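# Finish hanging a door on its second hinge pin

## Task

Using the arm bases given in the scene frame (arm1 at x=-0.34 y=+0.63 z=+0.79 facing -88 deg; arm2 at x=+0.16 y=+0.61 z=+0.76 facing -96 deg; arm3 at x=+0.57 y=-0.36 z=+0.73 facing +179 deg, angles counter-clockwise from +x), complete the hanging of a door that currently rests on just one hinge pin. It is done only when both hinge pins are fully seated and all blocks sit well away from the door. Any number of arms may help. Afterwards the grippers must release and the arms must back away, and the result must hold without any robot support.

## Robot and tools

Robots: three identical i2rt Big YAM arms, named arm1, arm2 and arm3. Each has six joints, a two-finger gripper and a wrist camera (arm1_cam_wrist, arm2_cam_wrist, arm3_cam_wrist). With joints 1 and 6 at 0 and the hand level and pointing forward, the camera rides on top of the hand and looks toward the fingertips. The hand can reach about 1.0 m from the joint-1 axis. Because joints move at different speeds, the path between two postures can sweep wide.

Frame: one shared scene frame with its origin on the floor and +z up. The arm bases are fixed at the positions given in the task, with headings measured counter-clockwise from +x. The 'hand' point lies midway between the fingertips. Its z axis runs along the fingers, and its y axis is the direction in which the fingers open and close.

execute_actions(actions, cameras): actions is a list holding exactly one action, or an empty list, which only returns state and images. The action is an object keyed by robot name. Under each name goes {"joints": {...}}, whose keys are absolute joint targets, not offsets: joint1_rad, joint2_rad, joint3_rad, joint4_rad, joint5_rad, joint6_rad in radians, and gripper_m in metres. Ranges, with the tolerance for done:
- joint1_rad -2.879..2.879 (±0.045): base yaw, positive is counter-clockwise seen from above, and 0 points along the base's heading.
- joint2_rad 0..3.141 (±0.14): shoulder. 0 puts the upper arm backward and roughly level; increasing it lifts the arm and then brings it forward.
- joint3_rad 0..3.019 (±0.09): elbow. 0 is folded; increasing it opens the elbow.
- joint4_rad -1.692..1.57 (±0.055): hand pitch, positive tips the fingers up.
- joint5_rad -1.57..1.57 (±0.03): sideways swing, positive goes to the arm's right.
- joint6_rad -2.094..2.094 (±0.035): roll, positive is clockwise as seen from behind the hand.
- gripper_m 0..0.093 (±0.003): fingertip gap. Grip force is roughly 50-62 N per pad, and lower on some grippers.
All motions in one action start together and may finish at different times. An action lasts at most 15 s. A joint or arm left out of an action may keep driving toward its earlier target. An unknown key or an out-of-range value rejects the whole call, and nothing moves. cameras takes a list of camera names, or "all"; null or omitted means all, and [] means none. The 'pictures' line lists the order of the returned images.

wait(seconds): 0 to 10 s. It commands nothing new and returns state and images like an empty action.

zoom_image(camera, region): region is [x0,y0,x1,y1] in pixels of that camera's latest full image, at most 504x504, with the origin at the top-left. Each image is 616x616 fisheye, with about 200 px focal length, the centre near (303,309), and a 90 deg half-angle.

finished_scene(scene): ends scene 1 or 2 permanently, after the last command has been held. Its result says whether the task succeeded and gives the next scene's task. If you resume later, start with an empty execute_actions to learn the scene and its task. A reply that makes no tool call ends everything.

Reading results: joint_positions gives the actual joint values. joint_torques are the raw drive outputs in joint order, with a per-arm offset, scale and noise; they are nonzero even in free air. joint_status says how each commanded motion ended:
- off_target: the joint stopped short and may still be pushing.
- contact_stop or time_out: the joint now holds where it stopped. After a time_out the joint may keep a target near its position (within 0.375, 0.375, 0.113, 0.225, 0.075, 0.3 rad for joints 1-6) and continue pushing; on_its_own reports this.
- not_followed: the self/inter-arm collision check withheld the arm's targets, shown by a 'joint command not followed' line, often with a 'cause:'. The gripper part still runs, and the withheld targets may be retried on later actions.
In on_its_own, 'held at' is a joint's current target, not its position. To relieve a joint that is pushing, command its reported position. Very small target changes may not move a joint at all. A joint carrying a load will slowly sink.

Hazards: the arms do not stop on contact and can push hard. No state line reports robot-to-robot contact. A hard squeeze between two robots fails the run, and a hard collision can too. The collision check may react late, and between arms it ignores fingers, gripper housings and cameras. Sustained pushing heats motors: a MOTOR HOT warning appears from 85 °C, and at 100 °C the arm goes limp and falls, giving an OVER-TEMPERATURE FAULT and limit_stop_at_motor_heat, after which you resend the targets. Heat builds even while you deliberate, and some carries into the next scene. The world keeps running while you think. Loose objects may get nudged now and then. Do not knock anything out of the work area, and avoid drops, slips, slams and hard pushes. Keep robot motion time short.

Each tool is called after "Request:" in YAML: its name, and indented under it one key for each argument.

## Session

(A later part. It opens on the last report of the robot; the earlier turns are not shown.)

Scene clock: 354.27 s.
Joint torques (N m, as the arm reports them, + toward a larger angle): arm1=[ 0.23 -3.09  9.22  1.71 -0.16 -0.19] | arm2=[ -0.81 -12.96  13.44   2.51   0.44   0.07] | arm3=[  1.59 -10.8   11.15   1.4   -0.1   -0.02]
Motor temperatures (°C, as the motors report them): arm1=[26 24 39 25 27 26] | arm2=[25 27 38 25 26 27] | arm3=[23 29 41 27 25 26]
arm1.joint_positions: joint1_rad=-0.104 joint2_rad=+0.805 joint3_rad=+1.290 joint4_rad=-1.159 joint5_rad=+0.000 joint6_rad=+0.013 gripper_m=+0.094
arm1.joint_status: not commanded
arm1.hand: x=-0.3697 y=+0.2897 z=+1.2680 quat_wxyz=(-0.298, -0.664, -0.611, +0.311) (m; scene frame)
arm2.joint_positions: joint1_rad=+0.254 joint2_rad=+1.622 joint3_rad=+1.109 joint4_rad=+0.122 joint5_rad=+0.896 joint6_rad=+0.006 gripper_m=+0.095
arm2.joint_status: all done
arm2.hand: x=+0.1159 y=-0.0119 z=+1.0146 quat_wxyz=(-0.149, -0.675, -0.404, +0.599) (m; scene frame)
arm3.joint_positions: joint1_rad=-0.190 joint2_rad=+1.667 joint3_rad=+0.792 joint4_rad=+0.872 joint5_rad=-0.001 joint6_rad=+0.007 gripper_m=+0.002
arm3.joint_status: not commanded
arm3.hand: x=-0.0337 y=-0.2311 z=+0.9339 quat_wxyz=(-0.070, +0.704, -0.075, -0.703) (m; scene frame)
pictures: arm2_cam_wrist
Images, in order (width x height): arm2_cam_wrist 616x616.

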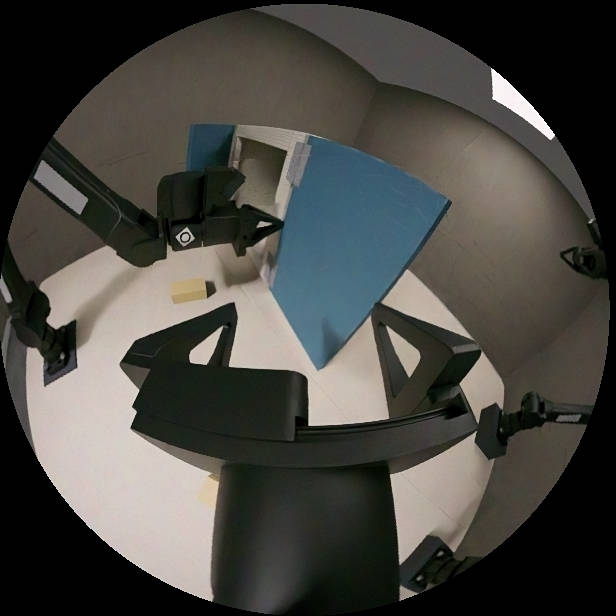

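Request:
execute_actions:
  actions:
    - {"arm3":{"joints":{"joint2_rad":1.74,"joint3_rad":0.765,"joint4_rad":0.975}}}
  cameras: ["arm3_cam_wrist","arm2_cam_wrist"]

Request:
zoom_image:
  camera: "arm2_cam_wrist"
  region: [245, 210, 305, 300]

Scene clock: 365.13 s.
Joint torques (N m, as the arm reports them, + toward a larger angle): arm1=[ 0.11 -3.11  9.23  1.71 -0.17 -0.19] | arm2=[ -1.12 -13.32  13.47   2.64   0.46   0.05] | arm3=[  1.38 -11.22   6.67   2.55  -0.1   -0.02]
Motor temperatures (°C, as the motors report them): arm1=[26 24 39 25 27 26] | arm2=[25 27 39 25 26 27] | arm3=[23 30 42 27 25 26]
arm1.joint_positions: joint1_rad=-0.104 joint2_rad=+0.805 joint3_rad=+1.290 joint4_rad=-1.159 joint5_rad=+0.000 joint6_rad=+0.013 gripper_m=+0.094
arm1.joint_status: not commanded
arm1.hand: x=-0.3697 y=+0.2897 z=+1.2680 quat_wxyz=(-0.298, -0.664, -0.611, +0.311) (m; scene frame)
arm2.joint_positions: joint1_rad=+0.254 joint2_rad=+1.622 joint3_rad=+1.109 joint4_rad=+0.122 joint5_rad=+0.896 joint6_rad=+0.006 gripper_m=+0.095
arm2.joint_status: not commanded
arm2.hand: x=+0.1159 y=-0.0119 z=+1.0146 quat_wxyz=(-0.149, -0.675, -0.404, +0.599) (m; scene frame)
arm3.joint_positions: joint1_rad=-0.190 joint2_rad=+1.737 joint3_rad=+0.762 joint4_rad=+0.952 joint5_rad=-0.001 joint6_rad=+0.007 gripper_m=+0.002
arm3.joint_status: all done
arm3.hand: x=-0.0290 y=-0.2323 z=+0.8982 quat_wxyz=(-0.069, +0.711, -0.075, -0.696) (m; scene frame)
pictures: arm2_cam_wrist, arm3_cam_wrist
Images, in order (width x height): arm2_cam_wrist 616x616, arm3_cam_wrist 616x616.

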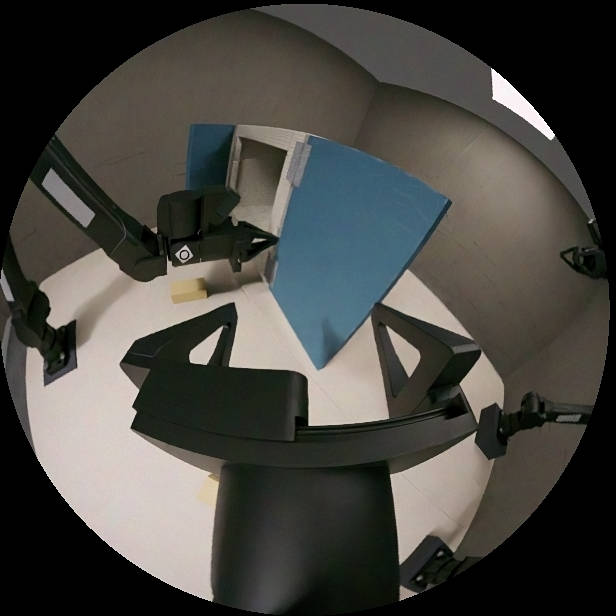

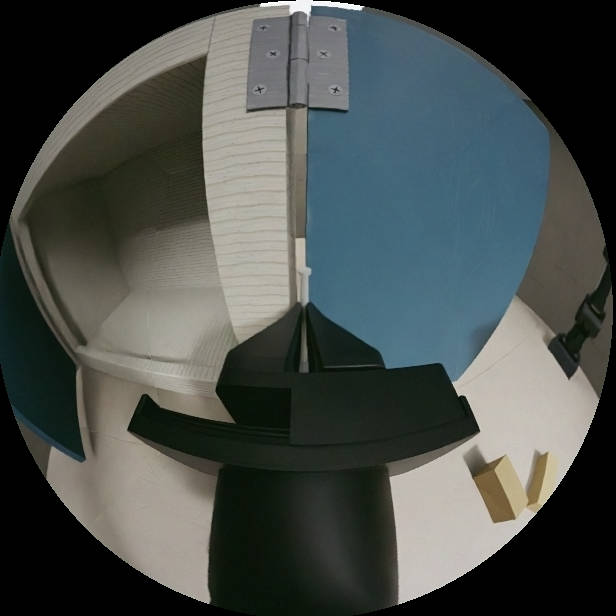

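Region (245, 210, 305, 300) of arm2_cam_wrist's 616x616 image, scaled by 5.600, with more detail than that image has.

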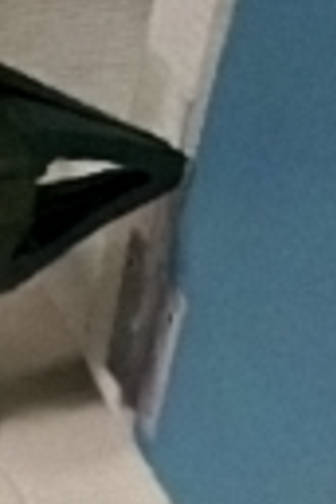

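Request:
execute_actions:
  actions:
    - {"arm2":{"joints":{"joint1_rad":0.14,"joint2_rad":1.76,"joint3_rad":1.35,"joint4_rad":0.05,"gripper_m":0.0}}}
  cameras: ["arm2_cam_wrist"]

Request:
zoom_image:
  camera: "arm2_cam_wrist"
  region: [200, 200, 320, 330]

Scene clock: 383.80 s.
Joint torques (N m, as the arm reports them, + toward a larger angle): arm1=[ 0.21 -3.2   9.26  1.7  -0.18 -0.19] | arm2=[  0.25 -15.13  15.19   0.88   0.41   0.03] | arm3=[  1.09 -11.1    6.71   2.59  -0.11  -0.03]
Motor temperatures (°C, as the motors report them): arm1=[26 24 39 25 27 26] | arm2=[25 28 40 25 26 27] | arm3=[23 30 40 27 25 26]
arm1.joint_positions: joint1_rad=-0.104 joint2_rad=+0.805 joint3_rad=+1.290 joint4_rad=-1.159 joint5_rad=+0.000 joint6_rad=+0.013 gripper_m=+0.094
arm1.joint_status: not commanded
arm1.hand: x=-0.3697 y=+0.2897 z=+1.2680 quat_wxyz=(-0.298, -0.664, -0.611, +0.311) (m; scene frame)
arm2.joint_positions: joint1_rad=+0.129 joint2_rad=+1.757 joint3_rad=+1.291 joint4_rad=+0.070 joint5_rad=+0.898 joint6_rad=+0.006 gripper_m=+0.001
arm2.joint_status: all done
arm2.hand: x=+0.0395 y=-0.0589 z=+1.0141 quat_wxyz=(-0.109, -0.700, -0.363, +0.606) (m; scene frame)
arm3.joint_positions: joint1_rad=-0.190 joint2_rad=+1.737 joint3_rad=+0.762 joint4_rad=+0.952 joint5_rad=-0.001 joint6_rad=+0.007 gripper_m=+0.002
arm3.joint_status: not commanded
arm3.hand: x=-0.0290 y=-0.2323 z=+0.8982 quat_wxyz=(-0.069, +0.711, -0.075, -0.696) (m; scene frame)
pictures: arm2_cam_wrist
Images, in order (width x height): arm2_cam_wrist 616x616.

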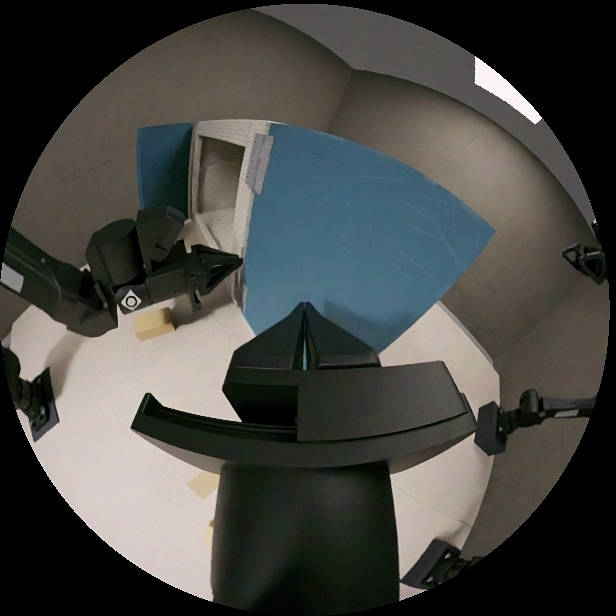

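Region (200, 200, 320, 330) of arm2_cam_wrist's 616x616 image, scaled by 3.877, with more detail than that image has; it fills the left 465 columns of this view, and the rest is white.

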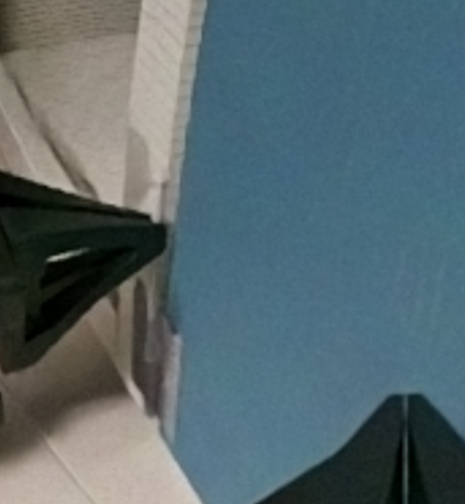

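Request:
execute_actions:
  actions:
    - {"arm2":{"joints":{"joint1_rad":0.3,"joint2_rad":1.62,"joint3_rad":1.15,"joint4_rad":0.25}},"arm3":{"joints":{"joint2_rad":1.665,"joint3_rad":0.84,"joint4_rad":0.86}}}
  cameras: ["arm3_cam_wrist","arm2_cam_wrist"]

Request:
zoom_image:
  camera: "arm2_cam_wrist"
  region: [250, 140, 330, 260]

Request:
zoom_image:
  camera: "arm3_cam_wrist"
  region: [260, 140, 340, 320]

Scene clock: 404.10 s.
Joint torques (N m, as the arm reports them, + toward a larger angle): arm1=[ 0.33 -3.07  9.22  1.63 -0.17 -0.18] | arm2=[ -1.28 -12.28  10.1    2.53   0.27   0.04] | arm3=[  1.54 -12.55  11.25   1.36  -0.13  -0.03]
Motor temperatures (°C, as the motors report them): arm1=[26 24 40 25 27 26] | arm2=[25 29 41 25 26 27] | arm3=[23 30 39 27 25 26]
arm1.joint_positions: joint1_rad=-0.104 joint2_rad=+0.805 joint3_rad=+1.290 joint4_rad=-1.159 joint5_rad=+0.000 joint6_rad=+0.013 gripper_m=+0.094
arm1.joint_status: not commanded
arm1.hand: x=-0.3697 y=+0.2897 z=+1.2680 quat_wxyz=(-0.298, -0.664, -0.611, +0.311) (m; scene frame)
arm2.joint_positions: joint1_rad=+0.309 joint2_rad=+1.612 joint3_rad=+1.153 joint4_rad=+0.224 joint5_rad=+0.898 joint6_rad=+0.006 gripper_m=+0.001
arm2.joint_status: all done
arm2.hand: x=+0.1523 y=-0.0273 z=+1.0615 quat_wxyz=(-0.221, -0.659, -0.372, +0.615) (m; scene frame)
arm3.joint_positions: joint1_rad=-0.189 joint2_rad=+1.681 joint3_rad=+0.790 joint4_rad=+0.871 joint5_rad=-0.001 joint6_rad=+0.007 gripper_m=+0.002
arm3.joint_status: all done
arm3.hand: x=-0.0341 y=-0.2315 z=+0.9243 quat_wxyz=(-0.069, +0.710, -0.075, -0.697) (m; scene frame)
pictures: arm2_cam_wrist, arm3_cam_wrist
Images, in order (width x height): arm2_cam_wrist 616x616, arm3_cam_wrist 616x616.

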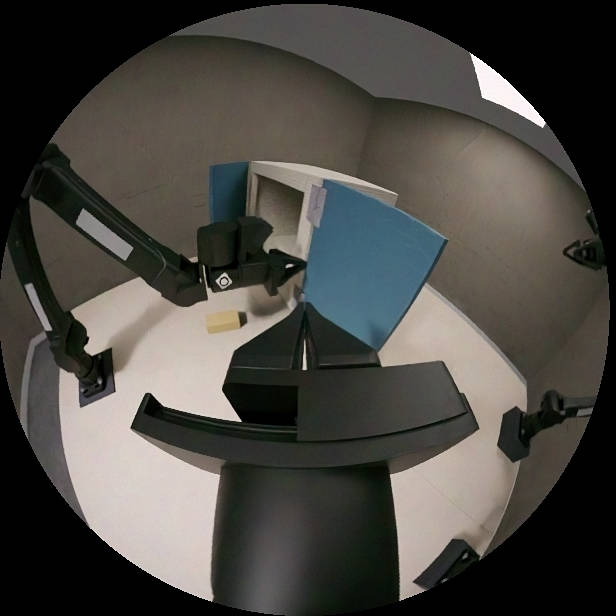

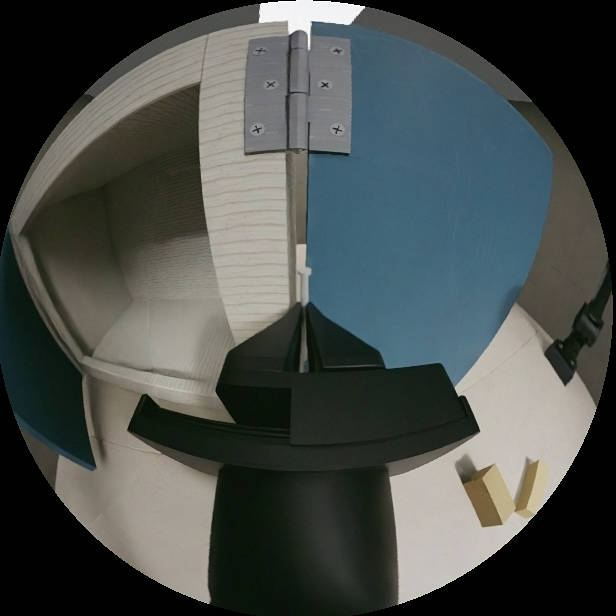

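Region (250, 140, 330, 260) of arm2_cam_wrist's 616x616 image, scaled by 4.200, with more detail than that image has.

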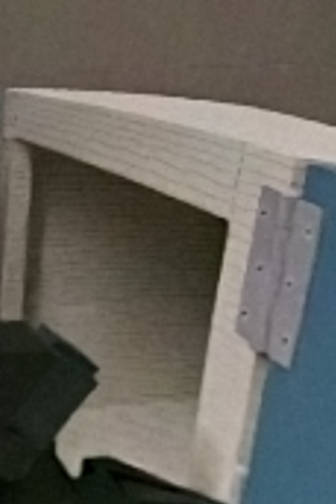

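Region (260, 140, 340, 320) of arm3_cam_wrist's 616x616 image, scaled by 2.800, with more detail than that image has.

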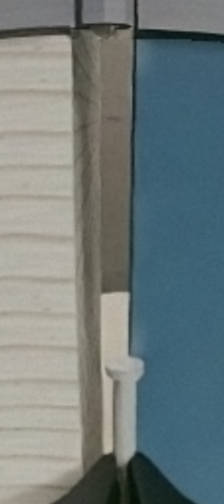

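Request:
execute_actions:
  actions:
    - {"arm3":{"joints":{"joint1_rad":-0.168}}}
  cameras: ["arm3_cam_wrist"]

Request:
zoom_image:
  camera: "arm3_cam_wrist"
  region: [260, 140, 340, 320]

Scene clock: 413.10 s.
Joint torques (N m, as the arm reports them, + toward a larger angle): arm1=[ 0.19 -3.07  9.22  1.62 -0.17 -0.18] | arm2=[ -1.24 -12.57  10.02   2.5    0.23   0.03] | arm3=[  1.58 -12.53  11.24   1.4   -0.11  -0.03]
Motor temperatures (°C, as the motors report them): arm1=[26 24 40 25 27 26] | arm2=[25 29 39 25 26 27] | arm3=[23 31 41 27 25 26]
arm1.joint_positions: joint1_rad=-0.104 joint2_rad=+0.805 joint3_rad=+1.290 joint4_rad=-1.159 joint5_rad=+0.000 joint6_rad=+0.013 gripper_m=+0.094
arm1.joint_status: not commanded
arm1.hand: x=-0.3697 y=+0.2897 z=+1.2680 quat_wxyz=(-0.298, -0.664, -0.611, +0.311) (m; scene frame)
arm2.joint_positions: joint1_rad=+0.309 joint2_rad=+1.612 joint3_rad=+1.153 joint4_rad=+0.224 joint5_rad=+0.898 joint6_rad=+0.006 gripper_m=+0.001
arm2.joint_status: not commanded
arm2.hand: x=+0.1523 y=-0.0273 z=+1.0615 quat_wxyz=(-0.221, -0.659, -0.372, +0.615) (m; scene frame)
arm3.joint_positions: joint1_rad=-0.189 joint2_rad=+1.681 joint3_rad=+0.790 joint4_rad=+0.871 joint5_rad=-0.001 joint6_rad=+0.007 gripper_m=+0.002
arm3.joint_status: all done
arm3.hand: x=-0.0341 y=-0.2317 z=+0.9243 quat_wxyz=(-0.069, +0.710, -0.075, -0.697) (m; scene frame)
pictures: arm3_cam_wrist
Images, in order (width x height): arm3_cam_wrist 616x616.

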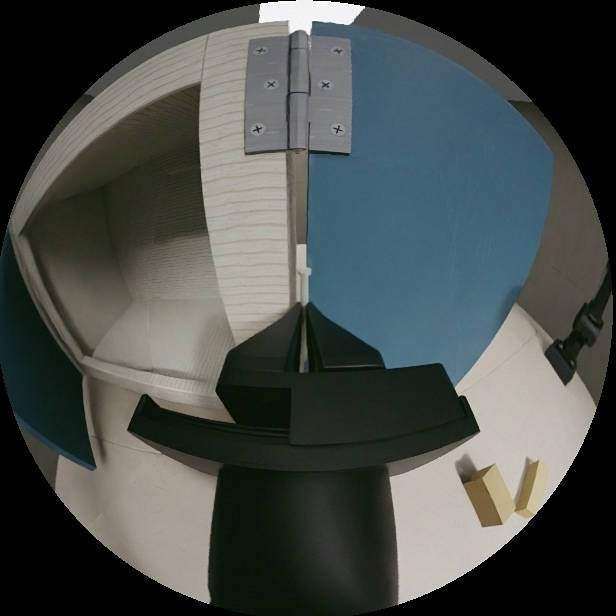

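Region (260, 140, 340, 320) of arm3_cam_wrist's 616x616 image, scaled by 2.800, with more detail than that image has.

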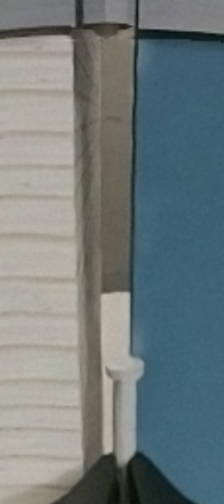

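Request:
execute_actions:
  actions:
    - {"arm3":{"joints":{"joint1_rad":-0.156}}}
  cameras: ["arm3_cam_wrist"]

Request:
zoom_image:
  camera: "arm3_cam_wrist"
  region: [260, 140, 340, 320]

Scene clock: 418.83 s.
Joint torques (N m, as the arm reports them, + toward a larger angle): arm1=[ 0.26 -3.04  9.21  1.7  -0.17 -0.18] | arm2=[ -1.05 -12.61  10.05   2.45   0.29   0.07] | arm3=[  2.35 -12.29  11.22   1.36  -0.32  -0.03]
Motor temperatures (°C, as the motors report them): arm1=[26 24 40 25 27 26] | arm2=[25 29 39 25 26 27] | arm3=[23 31 42 27 25 26]
arm1.joint_positions: joint1_rad=-0.104 joint2_rad=+0.805 joint3_rad=+1.290 joint4_rad=-1.159 joint5_rad=+0.000 joint6_rad=+0.013 gripper_m=+0.094
arm1.joint_status: not commanded
arm1.hand: x=-0.3697 y=+0.2897 z=+1.2680 quat_wxyz=(-0.298, -0.664, -0.611, +0.311) (m; scene frame)
arm2.joint_positions: joint1_rad=+0.309 joint2_rad=+1.612 joint3_rad=+1.153 joint4_rad=+0.224 joint5_rad=+0.898 joint6_rad=+0.006 gripper_m=+0.001
arm2.joint_status: not commanded
arm2.hand: x=+0.1523 y=-0.0273 z=+1.0615 quat_wxyz=(-0.221, -0.659, -0.372, +0.615) (m; scene frame)
arm3.joint_positions: joint1_rad=-0.180 joint2_rad=+1.681 joint3_rad=+0.790 joint4_rad=+0.870 joint5_rad=+0.004 joint6_rad=+0.007 gripper_m=+0.002
arm3.joint_status: all done
arm3.hand: x=-0.0350 y=-0.2360 z=+0.9241 quat_wxyz=(-0.068, +0.711, -0.074, -0.696) (m; scene frame)
pictures: arm3_cam_wrist
Images, in order (width x height): arm3_cam_wrist 616x616.

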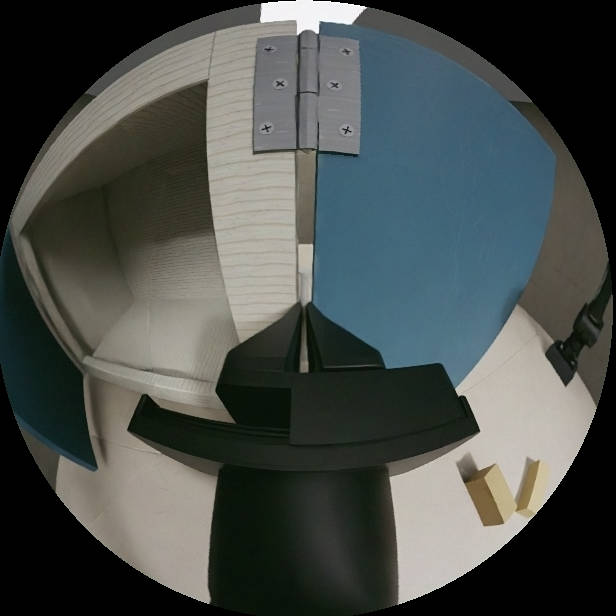

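Region (260, 140, 340, 320) of arm3_cam_wrist's 616x616 image, scaled by 2.800, with more detail than that image has.

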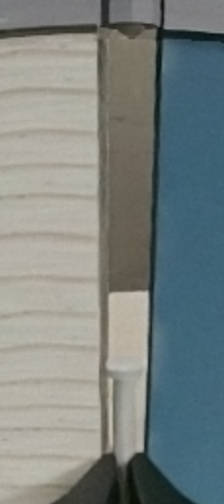

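Request:
execute_actions:
  actions:
    - {"arm3":{"joints":{"joint1_rad":-0.172,"joint2_rad":1.765,"joint3_rad":0.77,"joint4_rad":1.02}}}
  cameras: ["arm3_cam_wrist","arm2_cam_wrist"]

Request:
zoom_image:
  camera: "arm2_cam_wrist"
  region: [260, 220, 330, 320]

Scene clock: 428.90 s.
Joint torques (N m, as the arm reports them, + toward a larger angle): arm1=[ 0.17 -3.09  9.23  1.67 -0.17 -0.18] | arm2=[ -0.77 -12.39  10.08   2.57   0.29   0.05] | arm3=[  0.98 -11.53   6.41   2.62  -0.3   -0.02]
Motor temperatures (°C, as the motors report them): arm1=[26 24 40 25 27 26] | arm2=[25 29 38 25 26 27] | arm3=[23 31 43 27 25 26]
arm1.joint_positions: joint1_rad=-0.104 joint2_rad=+0.805 joint3_rad=+1.290 joint4_rad=-1.159 joint5_rad=+0.000 joint6_rad=+0.013 gripper_m=+0.094
arm1.joint_status: not commanded
arm1.hand: x=-0.3697 y=+0.2897 z=+1.2680 quat_wxyz=(-0.298, -0.664, -0.611, +0.311) (m; scene frame)
arm2.joint_positions: joint1_rad=+0.309 joint2_rad=+1.612 joint3_rad=+1.153 joint4_rad=+0.224 joint5_rad=+0.898 joint6_rad=+0.006 gripper_m=+0.001
arm2.joint_status: not commanded
arm2.hand: x=+0.1523 y=-0.0273 z=+1.0615 quat_wxyz=(-0.221, -0.659, -0.372, +0.615) (m; scene frame)
arm3.joint_positions: joint1_rad=-0.180 joint2_rad=+1.759 joint3_rad=+0.770 joint4_rad=+0.997 joint5_rad=+0.004 joint6_rad=+0.007 gripper_m=+0.002
arm3.joint_status: all done
arm3.hand: x=-0.0332 y=-0.2364 z=+0.8994 quat_wxyz=(-0.069, +0.700, -0.072, -0.707) (m; scene frame)
pictures: arm2_cam_wrist, arm3_cam_wrist
Images, in order (width x height): arm2_cam_wrist 616x616, arm3_cam_wrist 616x616.

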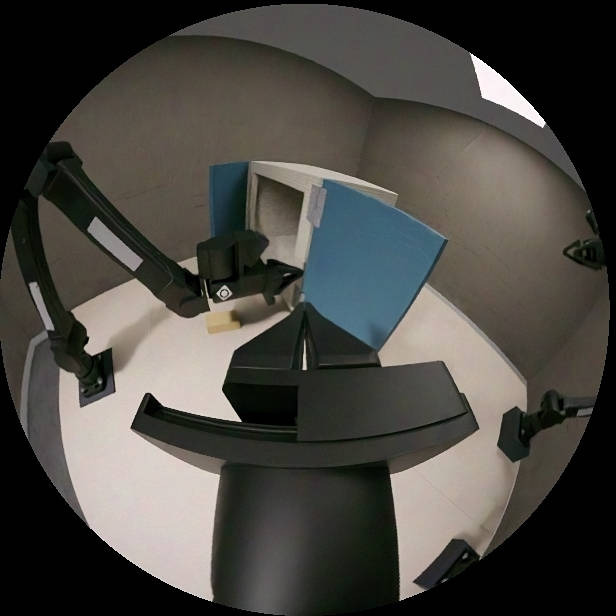

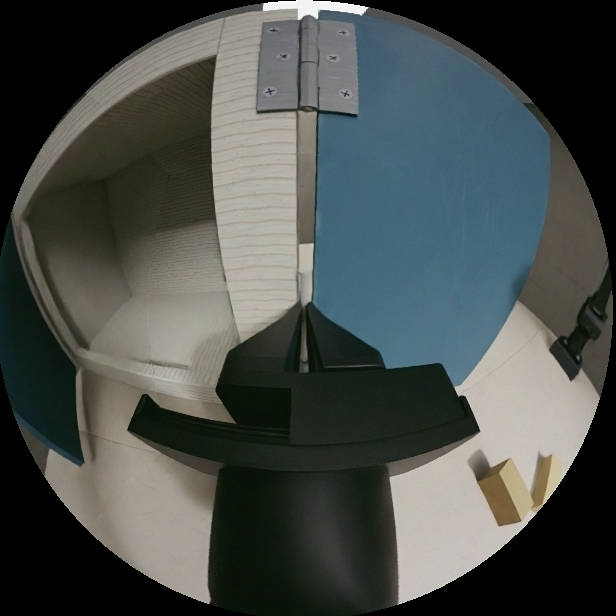

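Region (260, 220, 330, 320) of arm2_cam_wrist's 616x616 image, scaled by 5.040, with more detail than that image has; it fills the left 353 columns of this view, and the rest is white.

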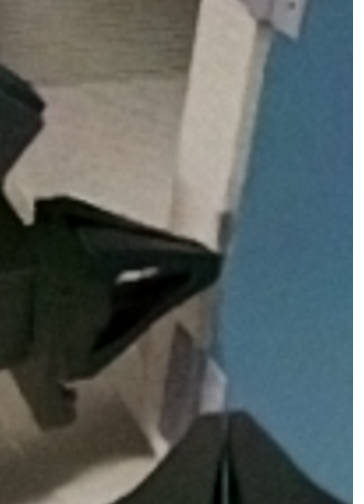

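Request:
execute_actions:
  actions:
    - {"arm2":{"joints":{"joint4_rad":-0.1}},"arm3":{"joints":{"joint2_rad":1.81,"joint3_rad":0.755,"joint4_rad":1.08}}}
  cameras: ["arm2_cam_wrist"]

Request:
zoom_image:
  camera: "arm2_cam_wrist"
  region: [250, 180, 330, 300]

Scene clock: 433.97 s.
Joint torques (N m, as the arm reports them, + toward a larger angle): arm1=[ 0.26 -3.16  9.24  1.67 -0.18 -0.19] | arm2=[ -1.11 -12.54  10.04   0.81   0.45   0.09] | arm3=[  0.63 -10.23   5.56   2.39  -0.28   0.01]
Motor temperatures (°C, as the motors report them): arm1=[26 24 40 25 27 26] | arm2=[25 29 38 25 26 27] | arm3=[23 31 42 27 25 26]
arm1.joint_positions: joint1_rad=-0.104 joint2_rad=+0.805 joint3_rad=+1.290 joint4_rad=-1.159 joint5_rad=+0.000 joint6_rad=+0.013 gripper_m=+0.094
arm1.joint_status: not commanded
arm1.hand: x=-0.3697 y=+0.2897 z=+1.2680 quat_wxyz=(-0.298, -0.664, -0.611, +0.311) (m; scene frame)
arm2.joint_positions: joint1_rad=+0.309 joint2_rad=+1.612 joint3_rad=+1.153 joint4_rad=-0.080 joint5_rad=+0.898 joint6_rad=+0.006 gripper_m=+0.001
arm2.joint_status: all done
arm2.hand: x=+0.1486 y=-0.0073 z=+1.0106 quat_wxyz=(-0.111, -0.665, -0.466, +0.573) (m; scene frame)
arm3.joint_positions: joint1_rad=-0.180 joint2_rad=+1.793 joint3_rad=+0.762 joint4_rad=+1.062 joint5_rad=+0.004 joint6_rad=+0.005 gripper_m=+0.002
arm3.joint_status: all done
arm3.hand: x=-0.0317 y=-0.2367 z=+0.8914 quat_wxyz=(-0.070, +0.693, -0.071, -0.714) (m; scene frame)
pictures: arm2_cam_wrist
Images, in order (width x height): arm2_cam_wrist 616x616.

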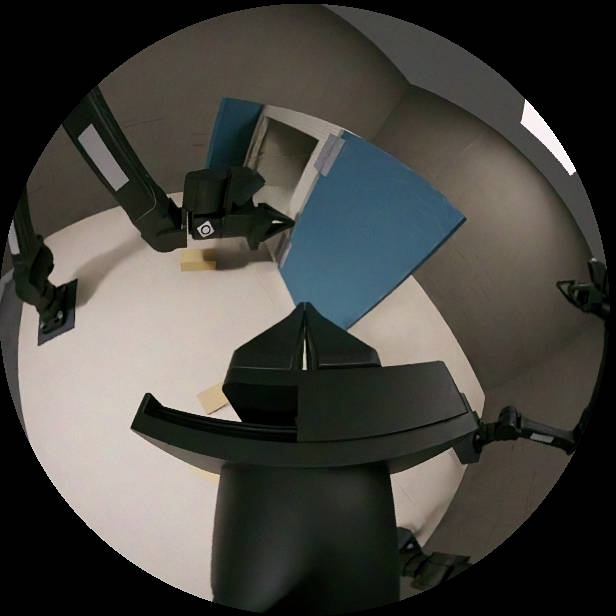

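Region (250, 180, 330, 300) of arm2_cam_wrist's 616x616 image, scaled by 4.200, with more detail than that image has.

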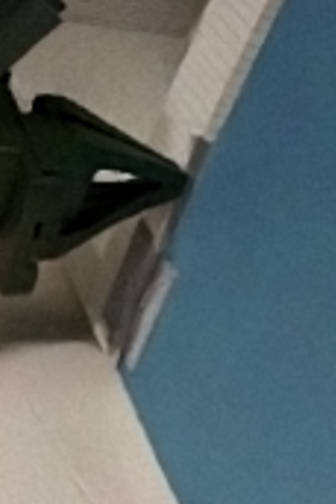

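Request:
execute_actions:
  actions:
    - {"arm3":{"joints":{"joint2_rad":1.68,"joint3_rad":0.69,"joint4_rad":0.98}}}
  cameras: []

Request:
execute_actions:
  actions:
    - {"arm3":{"joints":{"joint1_rad":-0.09}}}
  cameras: ["arm3_cam_wrist"]

Request:
zoom_image:
  camera: "arm3_cam_wrist"
  region: [280, 220, 400, 380]

Scene clock: 449.03 s.
Joint torques (N m, as the arm reports them, + toward a larger angle): arm1=[ 0.01 -3.08  9.23  1.66 -0.17 -0.18] | arm2=[ -1.23 -12.66  10.1    0.81   0.47   0.09] | arm3=[  1.27 -16.27   1.45   1.99  -0.31  -0.01]
Motor temperatures (°C, as the motors report them): arm1=[26 24 40 25 27 26] | arm2=[25 29 38 25 26 27] | arm3=[23 31 40 27 25 26]
arm1.joint_positions: joint1_rad=-0.104 joint2_rad=+0.805 joint3_rad=+1.290 joint4_rad=-1.159 joint5_rad=+0.000 joint6_rad=+0.013 gripper_m=+0.094
arm1.joint_status: not commanded
arm1.hand: x=-0.3697 y=+0.2897 z=+1.2680 quat_wxyz=(-0.298, -0.664, -0.611, +0.311) (m; scene frame)
arm2.joint_positions: joint1_rad=+0.309 joint2_rad=+1.612 joint3_rad=+1.153 joint4_rad=-0.080 joint5_rad=+0.898 joint6_rad=+0.006 gripper_m=+0.001
arm2.joint_status: not commanded
arm2.hand: x=+0.1486 y=-0.0073 z=+1.0106 quat_wxyz=(-0.111, -0.665, -0.466, +0.573) (m; scene frame)
arm3.joint_positions: joint1_rad=-0.180 joint2_rad=+1.747 joint3_rad=+0.748 joint4_rad=+0.974 joint5_rad=+0.004 joint6_rad=+0.005 gripper_m=+0.002
arm3.joint_status: all done
arm3.hand: x=-0.0258 y=-0.2378 z=+0.8907 quat_wxyz=(-0.069, +0.712, -0.073, -0.695) (m; scene frame)
pictures: none
No camera images: the call's "cameras" was empty. Leave "cameras" out to get every camera's image.

Scene clock: 450.80 s.
Joint torques (N m, as the arm reports them, + toward a larger angle): arm1=[ 0.05 -3.03  9.22  1.68 -0.16 -0.2 ] | arm2=[ -1.06 -12.4   10.08   0.76   0.52   0.09] | arm3=[  7.13 -16.27   1.4    2.06  -1.15   0.04]
Motor temperatures (°C, as the motors report them): arm1=[26 24 40 25 27 26] | arm2=[25 29 38 25 26 27] | arm3=[23 31 39 27 25 26]
arm1.joint_positions: joint1_rad=-0.104 joint2_rad=+0.805 joint3_rad=+1.290 joint4_rad=-1.159 joint5_rad=+0.000 joint6_rad=+0.013 gripper_m=+0.094
arm1.joint_status: not commanded
arm1.hand: x=-0.3697 y=+0.2897 z=+1.2680 quat_wxyz=(-0.298, -0.664, -0.611, +0.311) (m; scene frame)
arm2.joint_positions: joint1_rad=+0.309 joint2_rad=+1.612 joint3_rad=+1.153 joint4_rad=-0.080 joint5_rad=+0.898 joint6_rad=+0.006 gripper_m=+0.001
arm2.joint_status: not commanded
arm2.hand: x=+0.1486 y=-0.0073 z=+1.0106 quat_wxyz=(-0.111, -0.665, -0.466, +0.573) (m; scene frame)
arm3.joint_positions: joint1_rad=-0.170 joint2_rad=+1.747 joint3_rad=+0.748 joint4_rad=+0.974 joint5_rad=+0.025 joint6_rad=+0.000 gripper_m=+0.002
arm3.joint_status: joint1_rad time_out (moved +0.010 of +0.090)
arm3.on_its_own: joint1_rad reads -0.170 and still pushes toward -0.090 since a time_out
arm3.hand: x=-0.0262 y=-0.2405 z=+0.8909 quat_wxyz=(-0.074, +0.712, -0.075, -0.694) (m; scene frame)
pictures: arm3_cam_wrist
Images, in order (width x height): arm3_cam_wrist 616x616.

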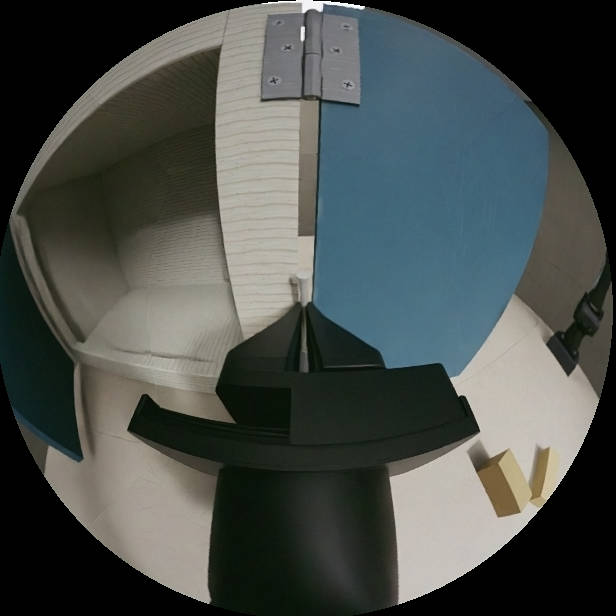

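Region (280, 220, 400, 380) of arm3_cam_wrist's 616x616 image, scaled by 3.150, with more detail than that image has; it fills the left 378 columns of this view, and the rest is white.

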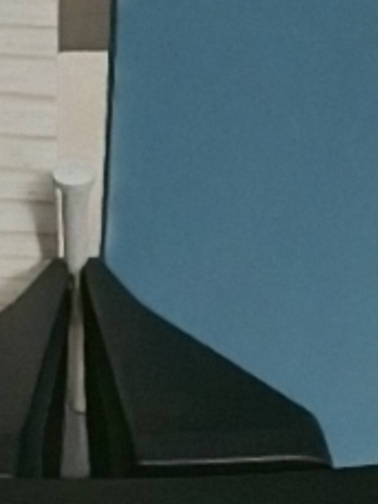

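Request:
execute_actions:
  actions:
    - {"arm3":{"joints":{"joint1_rad":-0.185,"joint2_rad":1.84,"joint3_rad":0.75,"joint4_rad":1.08,"joint5_rad":0}}}
  cameras: ["arm3_cam_wrist"]

Request:
zoom_image:
  camera: "arm3_cam_wrist"
  region: [260, 240, 360, 380]

Scene clock: 461.33 s.
Joint torques (N m, as the arm reports them, + toward a larger angle): arm1=[ 0.06 -3.08  9.24  1.65 -0.16 -0.18] | arm2=[ -0.99 -12.44  10.05   0.75   0.46   0.06] | arm3=[-0.5  -8.64  5.85  1.61 -0.49  0.05]
Motor temperatures (°C, as the motors report them): arm1=[26 24 40 25 27 26] | arm2=[25 29 38 25 26 27] | arm3=[23 32 38 27 26 26]
arm1.joint_positions: joint1_rad=-0.104 joint2_rad=+0.805 joint3_rad=+1.290 joint4_rad=-1.159 joint5_rad=+0.000 joint6_rad=+0.013 gripper_m=+0.094
arm1.joint_status: not commanded
arm1.hand: x=-0.3697 y=+0.2897 z=+1.2680 quat_wxyz=(-0.298, -0.664, -0.611, +0.311) (m; scene frame)
arm2.joint_positions: joint1_rad=+0.309 joint2_rad=+1.612 joint3_rad=+1.153 joint4_rad=-0.080 joint5_rad=+0.898 joint6_rad=+0.006 gripper_m=+0.001
arm2.joint_status: not commanded
arm2.hand: x=+0.1486 y=-0.0073 z=+1.0106 quat_wxyz=(-0.111, -0.665, -0.466, +0.573) (m; scene frame)
arm3.joint_positions: joint1_rad=-0.178 joint2_rad=+1.797 joint3_rad=+0.751 joint4_rad=+1.084 joint5_rad=+0.008 joint6_rad=+0.000 gripper_m=+0.002
arm3.joint_status: all done
arm3.hand: x=-0.0286 y=-0.2381 z=+0.8900 quat_wxyz=(-0.073, +0.690, -0.070, -0.717) (m; scene frame)
pictures: arm3_cam_wrist
Images, in order (width x height): arm3_cam_wrist 616x616.

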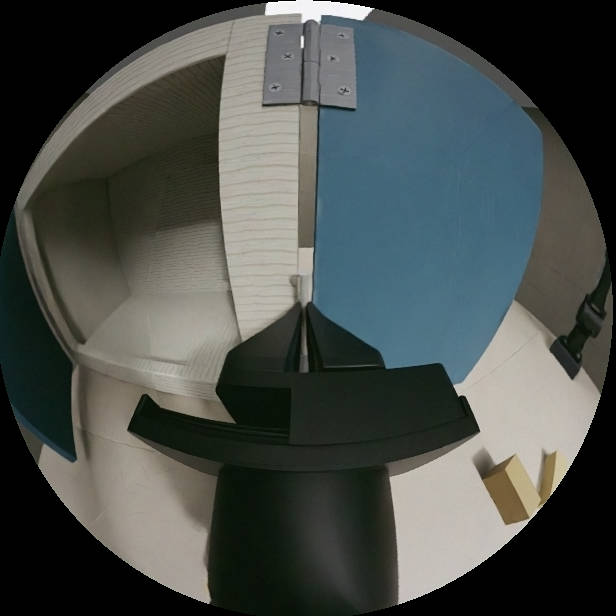

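Region (260, 240, 360, 380) of arm3_cam_wrist's 616x616 image, scaled by 3.600, with more detail than that image has; it fills the left 360 columns of this view, and the rest is white.

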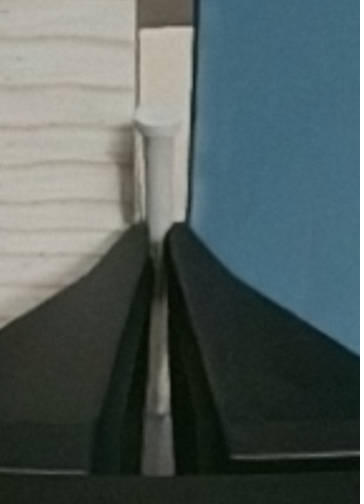

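Request:
execute_actions:
  actions:
    - {"arm3":{"joints":{"joint2_rad":1.815,"joint4_rad":1.06}},"arm2":{"joints":{"joint2_rad":1.0,"joint3_rad":0.6,"joint4_rad":0.4,"joint5_rad":0,"gripper_m":0.093}}}
  cameras: []

Request:
execute_actions:
  actions:
    - {"arm2":{"joints":{"joint1_rad":-0.17}}}
  cameras: []

Request:
execute_actions:
  actions:
    - {"arm2":{"joints":{"joint2_rad":1.29,"joint3_rad":0.51,"joint4_rad":0.81}}}
  cameras: ["arm2_cam_wrist"]

Scene clock: 482.77 s.
Joint torques (N m, as the arm reports them, + toward a larger angle): arm1=[ 0.07 -3.1   9.24  1.68 -0.16 -0.19] | arm2=[-1.27 -4.49 10.66  2.84 -0.12  0.02] | arm3=[ -0.62 -10.25   5.84   0.88  -0.5    0.05]
Motor temperatures (°C, as the motors report them): arm1=[26 24 40 25 27 26] | arm2=[25 29 38 25 26 27] | arm3=[23 31 38 27 25 26]
arm1.joint_positions: joint1_rad=-0.104 joint2_rad=+0.805 joint3_rad=+1.290 joint4_rad=-1.159 joint5_rad=+0.000 joint6_rad=+0.013 gripper_m=+0.094
arm1.joint_status: not commanded
arm1.hand: x=-0.3697 y=+0.2897 z=+1.2680 quat_wxyz=(-0.298, -0.664, -0.611, +0.311) (m; scene frame)
arm2.joint_positions: joint1_rad=+0.309 joint2_rad=+0.997 joint3_rad=+0.602 joint4_rad=+0.372 joint5_rad=+0.004 joint6_rad=+0.006 gripper_m=+0.093
arm2.joint_status: all done
arm2.hand: x=+0.2530 y=+0.1485 z=+1.0994 quat_wxyz=(-0.545, -0.455, -0.548, +0.442) (m; scene frame)
arm3.joint_positions: joint1_rad=-0.178 joint2_rad=+1.797 joint3_rad=+0.751 joint4_rad=+1.084 joint5_rad=+0.008 joint6_rad=+0.000 gripper_m=+0.002
arm3.joint_status: all done
arm3.hand: x=-0.0286 y=-0.2381 z=+0.8900 quat_wxyz=(-0.073, +0.690, -0.070, -0.717) (m; scene frame)
pictures: none
No camera images: the call's "cameras" was empty. Leave "cameras" out to get every camera's image.

Scene clock: 483.87 s.
Joint torques (N m, as the arm reports them, + toward a larger angle): arm1=[ 0.14 -3.02  9.21  1.65 -0.18 -0.18] | arm2=[-0.81 -4.77 10.66  2.82  0.02  0.04] | arm3=[ -0.43 -10.22   5.85   0.94  -0.48   0.07]
Motor temperatures (°C, as the motors report them): arm1=[26 24 40 25 27 26] | arm2=[25 29 38 25 26 27] | arm3=[23 31 38 27 25 26]
arm1.joint_positions: joint1_rad=-0.104 joint2_rad=+0.805 joint3_rad=+1.290 joint4_rad=-1.159 joint5_rad=+0.000 joint6_rad=+0.013 gripper_m=+0.094
arm1.joint_status: not commanded
arm1.hand: x=-0.3697 y=+0.2897 z=+1.2680 quat_wxyz=(-0.298, -0.664, -0.611, +0.311) (m; scene frame)
arm2.joint_positions: joint1_rad=-0.165 joint2_rad=+0.997 joint3_rad=+0.602 joint4_rad=+0.372 joint5_rad=+0.001 joint6_rad=+0.006 gripper_m=+0.093
arm2.joint_status: all done
arm2.hand: x=+0.0321 y=+0.1573 z=+1.0979 quat_wxyz=(-0.427, -0.572, -0.426, +0.556) (m; scene frame)
arm3.joint_positions: joint1_rad=-0.178 joint2_rad=+1.797 joint3_rad=+0.751 joint4_rad=+1.084 joint5_rad=+0.008 joint6_rad=+0.000 gripper_m=+0.002
arm3.joint_status: not commanded
arm3.hand: x=-0.0286 y=-0.2381 z=+0.8900 quat_wxyz=(-0.073, +0.690, -0.070, -0.717) (m; scene frame)
pictures: none
No camera images: the call's "cameras" was empty. Leave "cameras" out to get every camera's image.

Scene clock: 485.00 s.
Joint torques (N m, as the arm reports them, + toward a larger angle): arm1=[ 0.09 -3.13  9.28  1.69 -0.16 -0.19] | arm2=[-0.98 -7.46  9.14  2.83 -0.01  0.05] | arm3=[ -0.18 -10.56   5.86   0.93  -0.49   0.04]
Motor temperatures (°C, as the motors report them): arm1=[26 24 40 25 27 26] | arm2=[25 29 38 25 26 27] | arm3=[23 31 38 27 25 26]
arm1.joint_positions: joint1_rad=-0.104 joint2_rad=+0.805 joint3_rad=+1.290 joint4_rad=-1.159 joint5_rad=+0.000 joint6_rad=+0.013 gripper_m=+0.094
arm1.joint_status: not commanded
arm1.hand: x=-0.3697 y=+0.2897 z=+1.2680 quat_wxyz=(-0.298, -0.664, -0.611, +0.311) (m; scene frame)
arm2.joint_positions: joint1_rad=-0.165 joint2_rad=+1.294 joint3_rad=+0.506 joint4_rad=+0.780 joint5_rad=+0.001 joint6_rad=+0.006 gripper_m=+0.093
arm2.joint_status: all done
arm2.hand: x=+0.0253 y=+0.1305 z=+1.0053 quat_wxyz=(-0.430, -0.568, -0.423, +0.560) (m; scene frame)
arm3.joint_positions: joint1_rad=-0.178 joint2_rad=+1.797 joint3_rad=+0.751 joint4_rad=+1.084 joint5_rad=+0.008 joint6_rad=+0.000 gripper_m=+0.002
arm3.joint_status: not commanded
arm3.hand: x=-0.0286 y=-0.2381 z=+0.8900 quat_wxyz=(-0.073, +0.690, -0.070, -0.717) (m; scene frame)
pictures: arm2_cam_wrist
Images, in order (width x height): arm2_cam_wrist 616x616.

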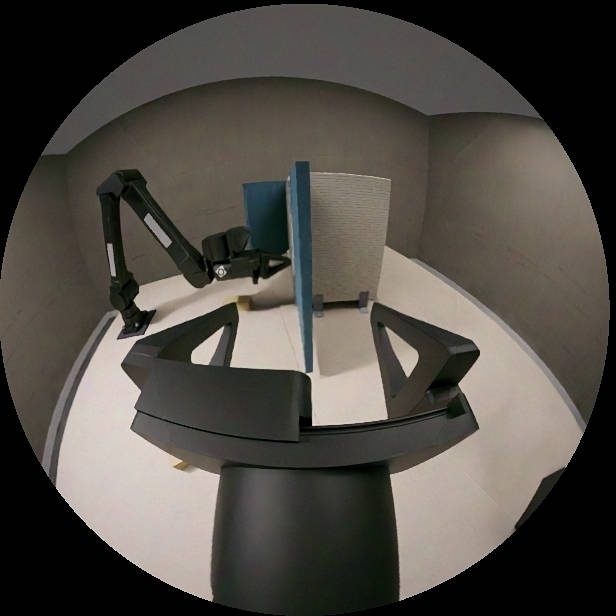

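Request:
execute_actions:
  actions:
    - {"arm2":{"joints":{"joint2_rad":1.59,"joint3_rad":0.86,"joint4_rad":0.77}}}
  cameras: ["arm2_cam_wrist"]

Scene clock: 490.33 s.
Joint torques (N m, as the arm reports them, + toward a larger angle): arm1=[ 0.06 -3.12  9.24  1.65 -0.18 -0.19] | arm2=[ -0.53 -11.1   12.3    1.41  -0.01   0.03] | arm3=[ -0.51 -10.36   5.84   0.82  -0.47   0.03]
Motor temperatures (°C, as the motors report them): arm1=[26 24 41 25 27 26] | arm2=[25 29 38 25 26 27] | arm3=[23 31 38 27 25 26]
arm1.joint_positions: joint1_rad=-0.104 joint2_rad=+0.805 joint3_rad=+1.290 joint4_rad=-1.159 joint5_rad=+0.000 joint6_rad=+0.013 gripper_m=+0.094
arm1.joint_status: not commanded
arm1.hand: x=-0.3697 y=+0.2897 z=+1.2680 quat_wxyz=(-0.298, -0.664, -0.611, +0.311) (m; scene frame)
arm2.joint_positions: joint1_rad=-0.165 joint2_rad=+1.585 joint3_rad=+0.817 joint4_rad=+0.780 joint5_rad=+0.001 joint6_rad=+0.006 gripper_m=+0.093
arm2.joint_status: all done
arm2.hand: x=-0.0064 y=+0.0181 z=+1.0107 quat_wxyz=(-0.434, -0.563, -0.419, +0.565) (m; scene frame)
arm3.joint_positions: joint1_rad=-0.178 joint2_rad=+1.797 joint3_rad=+0.751 joint4_rad=+1.084 joint5_rad=+0.008 joint6_rad=+0.000 gripper_m=+0.002
arm3.joint_status: not commanded
arm3.hand: x=-0.0286 y=-0.2381 z=+0.8900 quat_wxyz=(-0.073, +0.690, -0.070, -0.717) (m; scene frame)
pictures: arm2_cam_wrist
Images, in order (width x height): arm2_cam_wrist 616x616.

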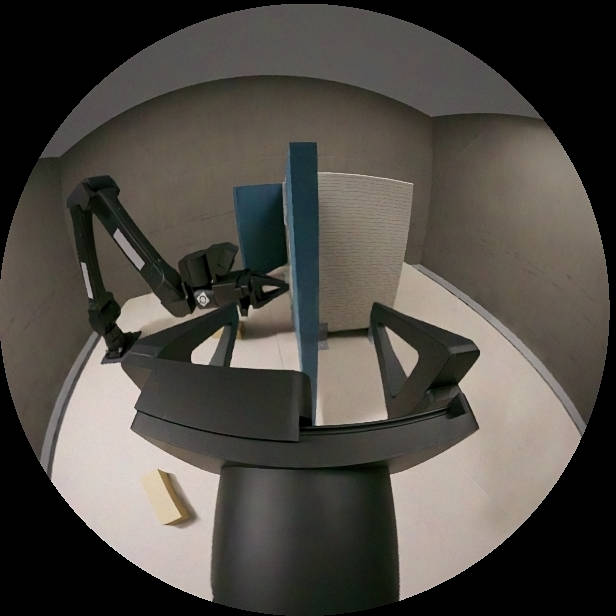

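Request:
execute_actions:
  actions:
    - {"arm2":{"joints":{"joint2_rad":1.67,"joint3_rad":0.96,"joint4_rad":0.75}}}
  cameras: ["arm2_cam_wrist"]

Request:
execute_actions:
  actions:
    - {"arm2":{"joints":{"gripper_m":0.0}}}
  cameras: ["arm2_cam_wrist"]

Scene clock: 495.90 s.
Joint torques (N m, as the arm reports them, + toward a larger angle): arm1=[ 0.11 -3.03  9.26  1.65 -0.17 -0.19] | arm2=[ -0.89 -12.04  12.83   0.97   0.02   0.01] | arm3=[ -0.47 -10.38   5.83   0.82  -0.49   0.05]
Motor temperatures (°C, as the motors report them): arm1=[26 24 41 25 27 26] | arm2=[25 29 39 25 26 27] | arm3=[23 31 38 27 25 26]
arm1.joint_positions: joint1_rad=-0.104 joint2_rad=+0.805 joint3_rad=+1.290 joint4_rad=-1.159 joint5_rad=+0.000 joint6_rad=+0.013 gripper_m=+0.094
arm1.joint_status: not commanded
arm1.hand: x=-0.3697 y=+0.2897 z=+1.2680 quat_wxyz=(-0.298, -0.664, -0.611, +0.311) (m; scene frame)
arm2.joint_positions: joint1_rad=-0.165 joint2_rad=+1.662 joint3_rad=+0.914 joint4_rad=+0.769 joint5_rad=+0.001 joint6_rad=+0.006 gripper_m=+0.093
arm2.joint_status: all done
arm2.hand: x=-0.0156 y=-0.0147 z=+1.0118 quat_wxyz=(-0.436, -0.560, -0.417, +0.568) (m; scene frame)
arm3.joint_positions: joint1_rad=-0.178 joint2_rad=+1.797 joint3_rad=+0.751 joint4_rad=+1.084 joint5_rad=+0.008 joint6_rad=+0.000 gripper_m=+0.002
arm3.joint_status: not commanded
arm3.hand: x=-0.0286 y=-0.2381 z=+0.8900 quat_wxyz=(-0.073, +0.690, -0.070, -0.717) (m; scene frame)
pictures: arm2_cam_wrist
Images, in order (width x height): arm2_cam_wrist 616x616.

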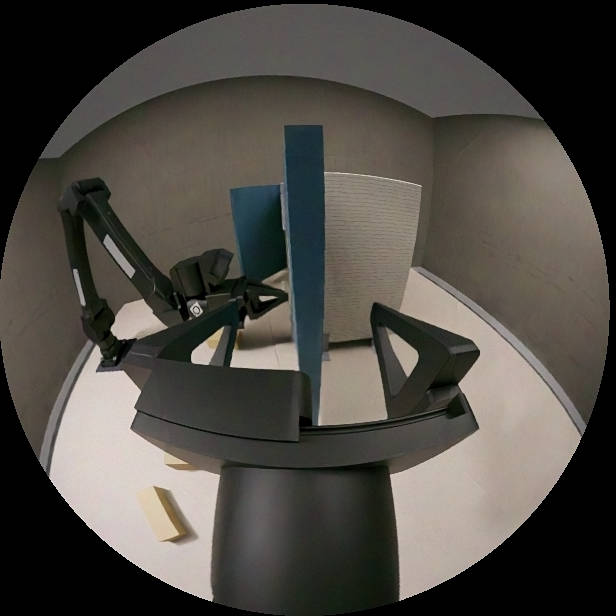

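Scene clock: 496.63 s.
Joint torques (N m, as the arm reports them, + toward a larger angle): arm1=[ 0.15 -3.    9.22  1.64 -0.17 -0.2 ] | arm2=[ -1.22 -12.15  12.71   1.11   0.61   0.24] | arm3=[ -0.54 -10.29   5.83   0.85  -0.49   0.04]
Motor temperatures (°C, as the motors report them): arm1=[26 24 41 25 27 26] | arm2=[25 29 39 25 26 27] | arm3=[23 31 38 27 25 26]
arm1.joint_positions: joint1_rad=-0.104 joint2_rad=+0.805 joint3_rad=+1.290 joint4_rad=-1.159 joint5_rad=+0.000 joint6_rad=+0.013 gripper_m=+0.094
arm1.joint_status: not commanded
arm1.hand: x=-0.3697 y=+0.2897 z=+1.2680 quat_wxyz=(-0.298, -0.664, -0.611, +0.311) (m; scene frame)
arm2.joint_positions: joint1_rad=-0.162 joint2_rad=+1.662 joint3_rad=+0.914 joint4_rad=+0.769 joint5_rad=-0.013 joint6_rad=-0.012 gripper_m=+0.015
arm2.joint_status: gripper_m off_target (ended at +0.015, target +0.000)
arm2.hand: x=-0.0112 y=-0.0159 z=+1.0118 quat_wxyz=(-0.436, -0.552, -0.427, +0.568) (m; scene frame)
arm3.joint_positions: joint1_rad=-0.178 joint2_rad=+1.797 joint3_rad=+0.751 joint4_rad=+1.084 joint5_rad=+0.008 joint6_rad=+0.000 gripper_m=+0.002
arm3.joint_status: not commanded
arm3.hand: x=-0.0286 y=-0.2381 z=+0.8900 quat_wxyz=(-0.073, +0.690, -0.070, -0.717) (m; scene frame)
pictures: arm2_cam_wrist
Images, in order (width x height): arm2_cam_wrist 616x616.

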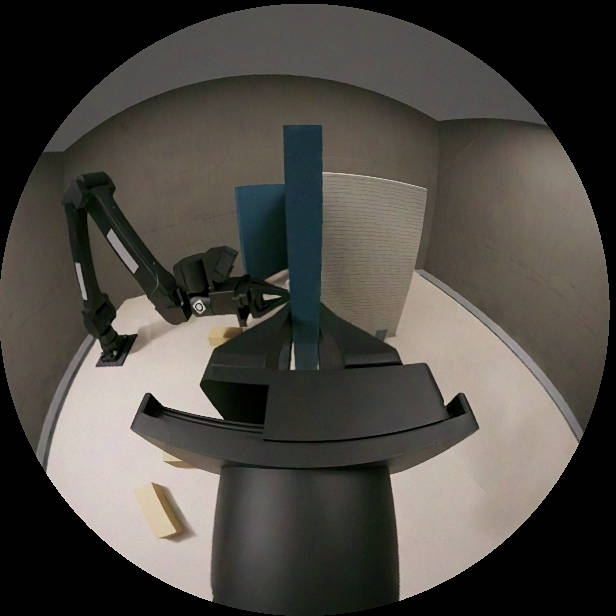

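Request:
execute_actions:
  actions:
    - {"arm2":{"joints":{"joint2_rad":1.625,"joint3_rad":0.975,"joint4_rad":0.74}}}
  cameras: ["arm3_cam_wrist"]

Scene clock: 501.93 s.
Joint torques (N m, as the arm reports them, + toward a larger angle): arm1=[ 0.18 -3.06  9.21  1.62 -0.16 -0.18] | arm2=[ -1.18 -14.94  13.84   1.3    0.61   0.26] | arm3=[ -0.31 -10.09   5.79   0.84  -0.49   0.05]
Motor temperatures (°C, as the motors report them): arm1=[26 24 41 25 27 26] | arm2=[25 29 39 25 26 27] | arm3=[23 31 38 27 25 26]
arm1.joint_positions: joint1_rad=-0.104 joint2_rad=+0.805 joint3_rad=+1.290 joint4_rad=-1.159 joint5_rad=+0.000 joint6_rad=+0.013 gripper_m=+0.094
arm1.joint_status: not commanded
arm1.hand: x=-0.3697 y=+0.2897 z=+1.2680 quat_wxyz=(-0.298, -0.664, -0.611, +0.311) (m; scene frame)
arm2.joint_positions: joint1_rad=-0.162 joint2_rad=+1.656 joint3_rad=+0.915 joint4_rad=+0.753 joint5_rad=-0.013 joint6_rad=-0.012 gripper_m=+0.015
arm2.joint_status: all done
arm2.hand: x=-0.0111 y=-0.0156 z=+1.0124 quat_wxyz=(-0.434, -0.555, -0.429, +0.566) (m; scene frame)
arm3.joint_positions: joint1_rad=-0.178 joint2_rad=+1.797 joint3_rad=+0.751 joint4_rad=+1.084 joint5_rad=+0.008 joint6_rad=+0.000 gripper_m=+0.002
arm3.joint_status: not commanded
arm3.hand: x=-0.0286 y=-0.2381 z=+0.8900 quat_wxyz=(-0.073, +0.690, -0.070, -0.717) (m; scene frame)
pictures: arm3_cam_wrist
Images, in order (width x height): arm3_cam_wrist 616x616.

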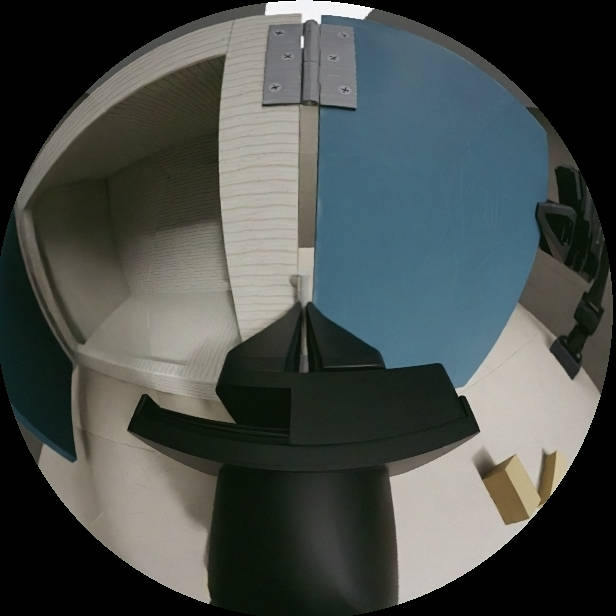

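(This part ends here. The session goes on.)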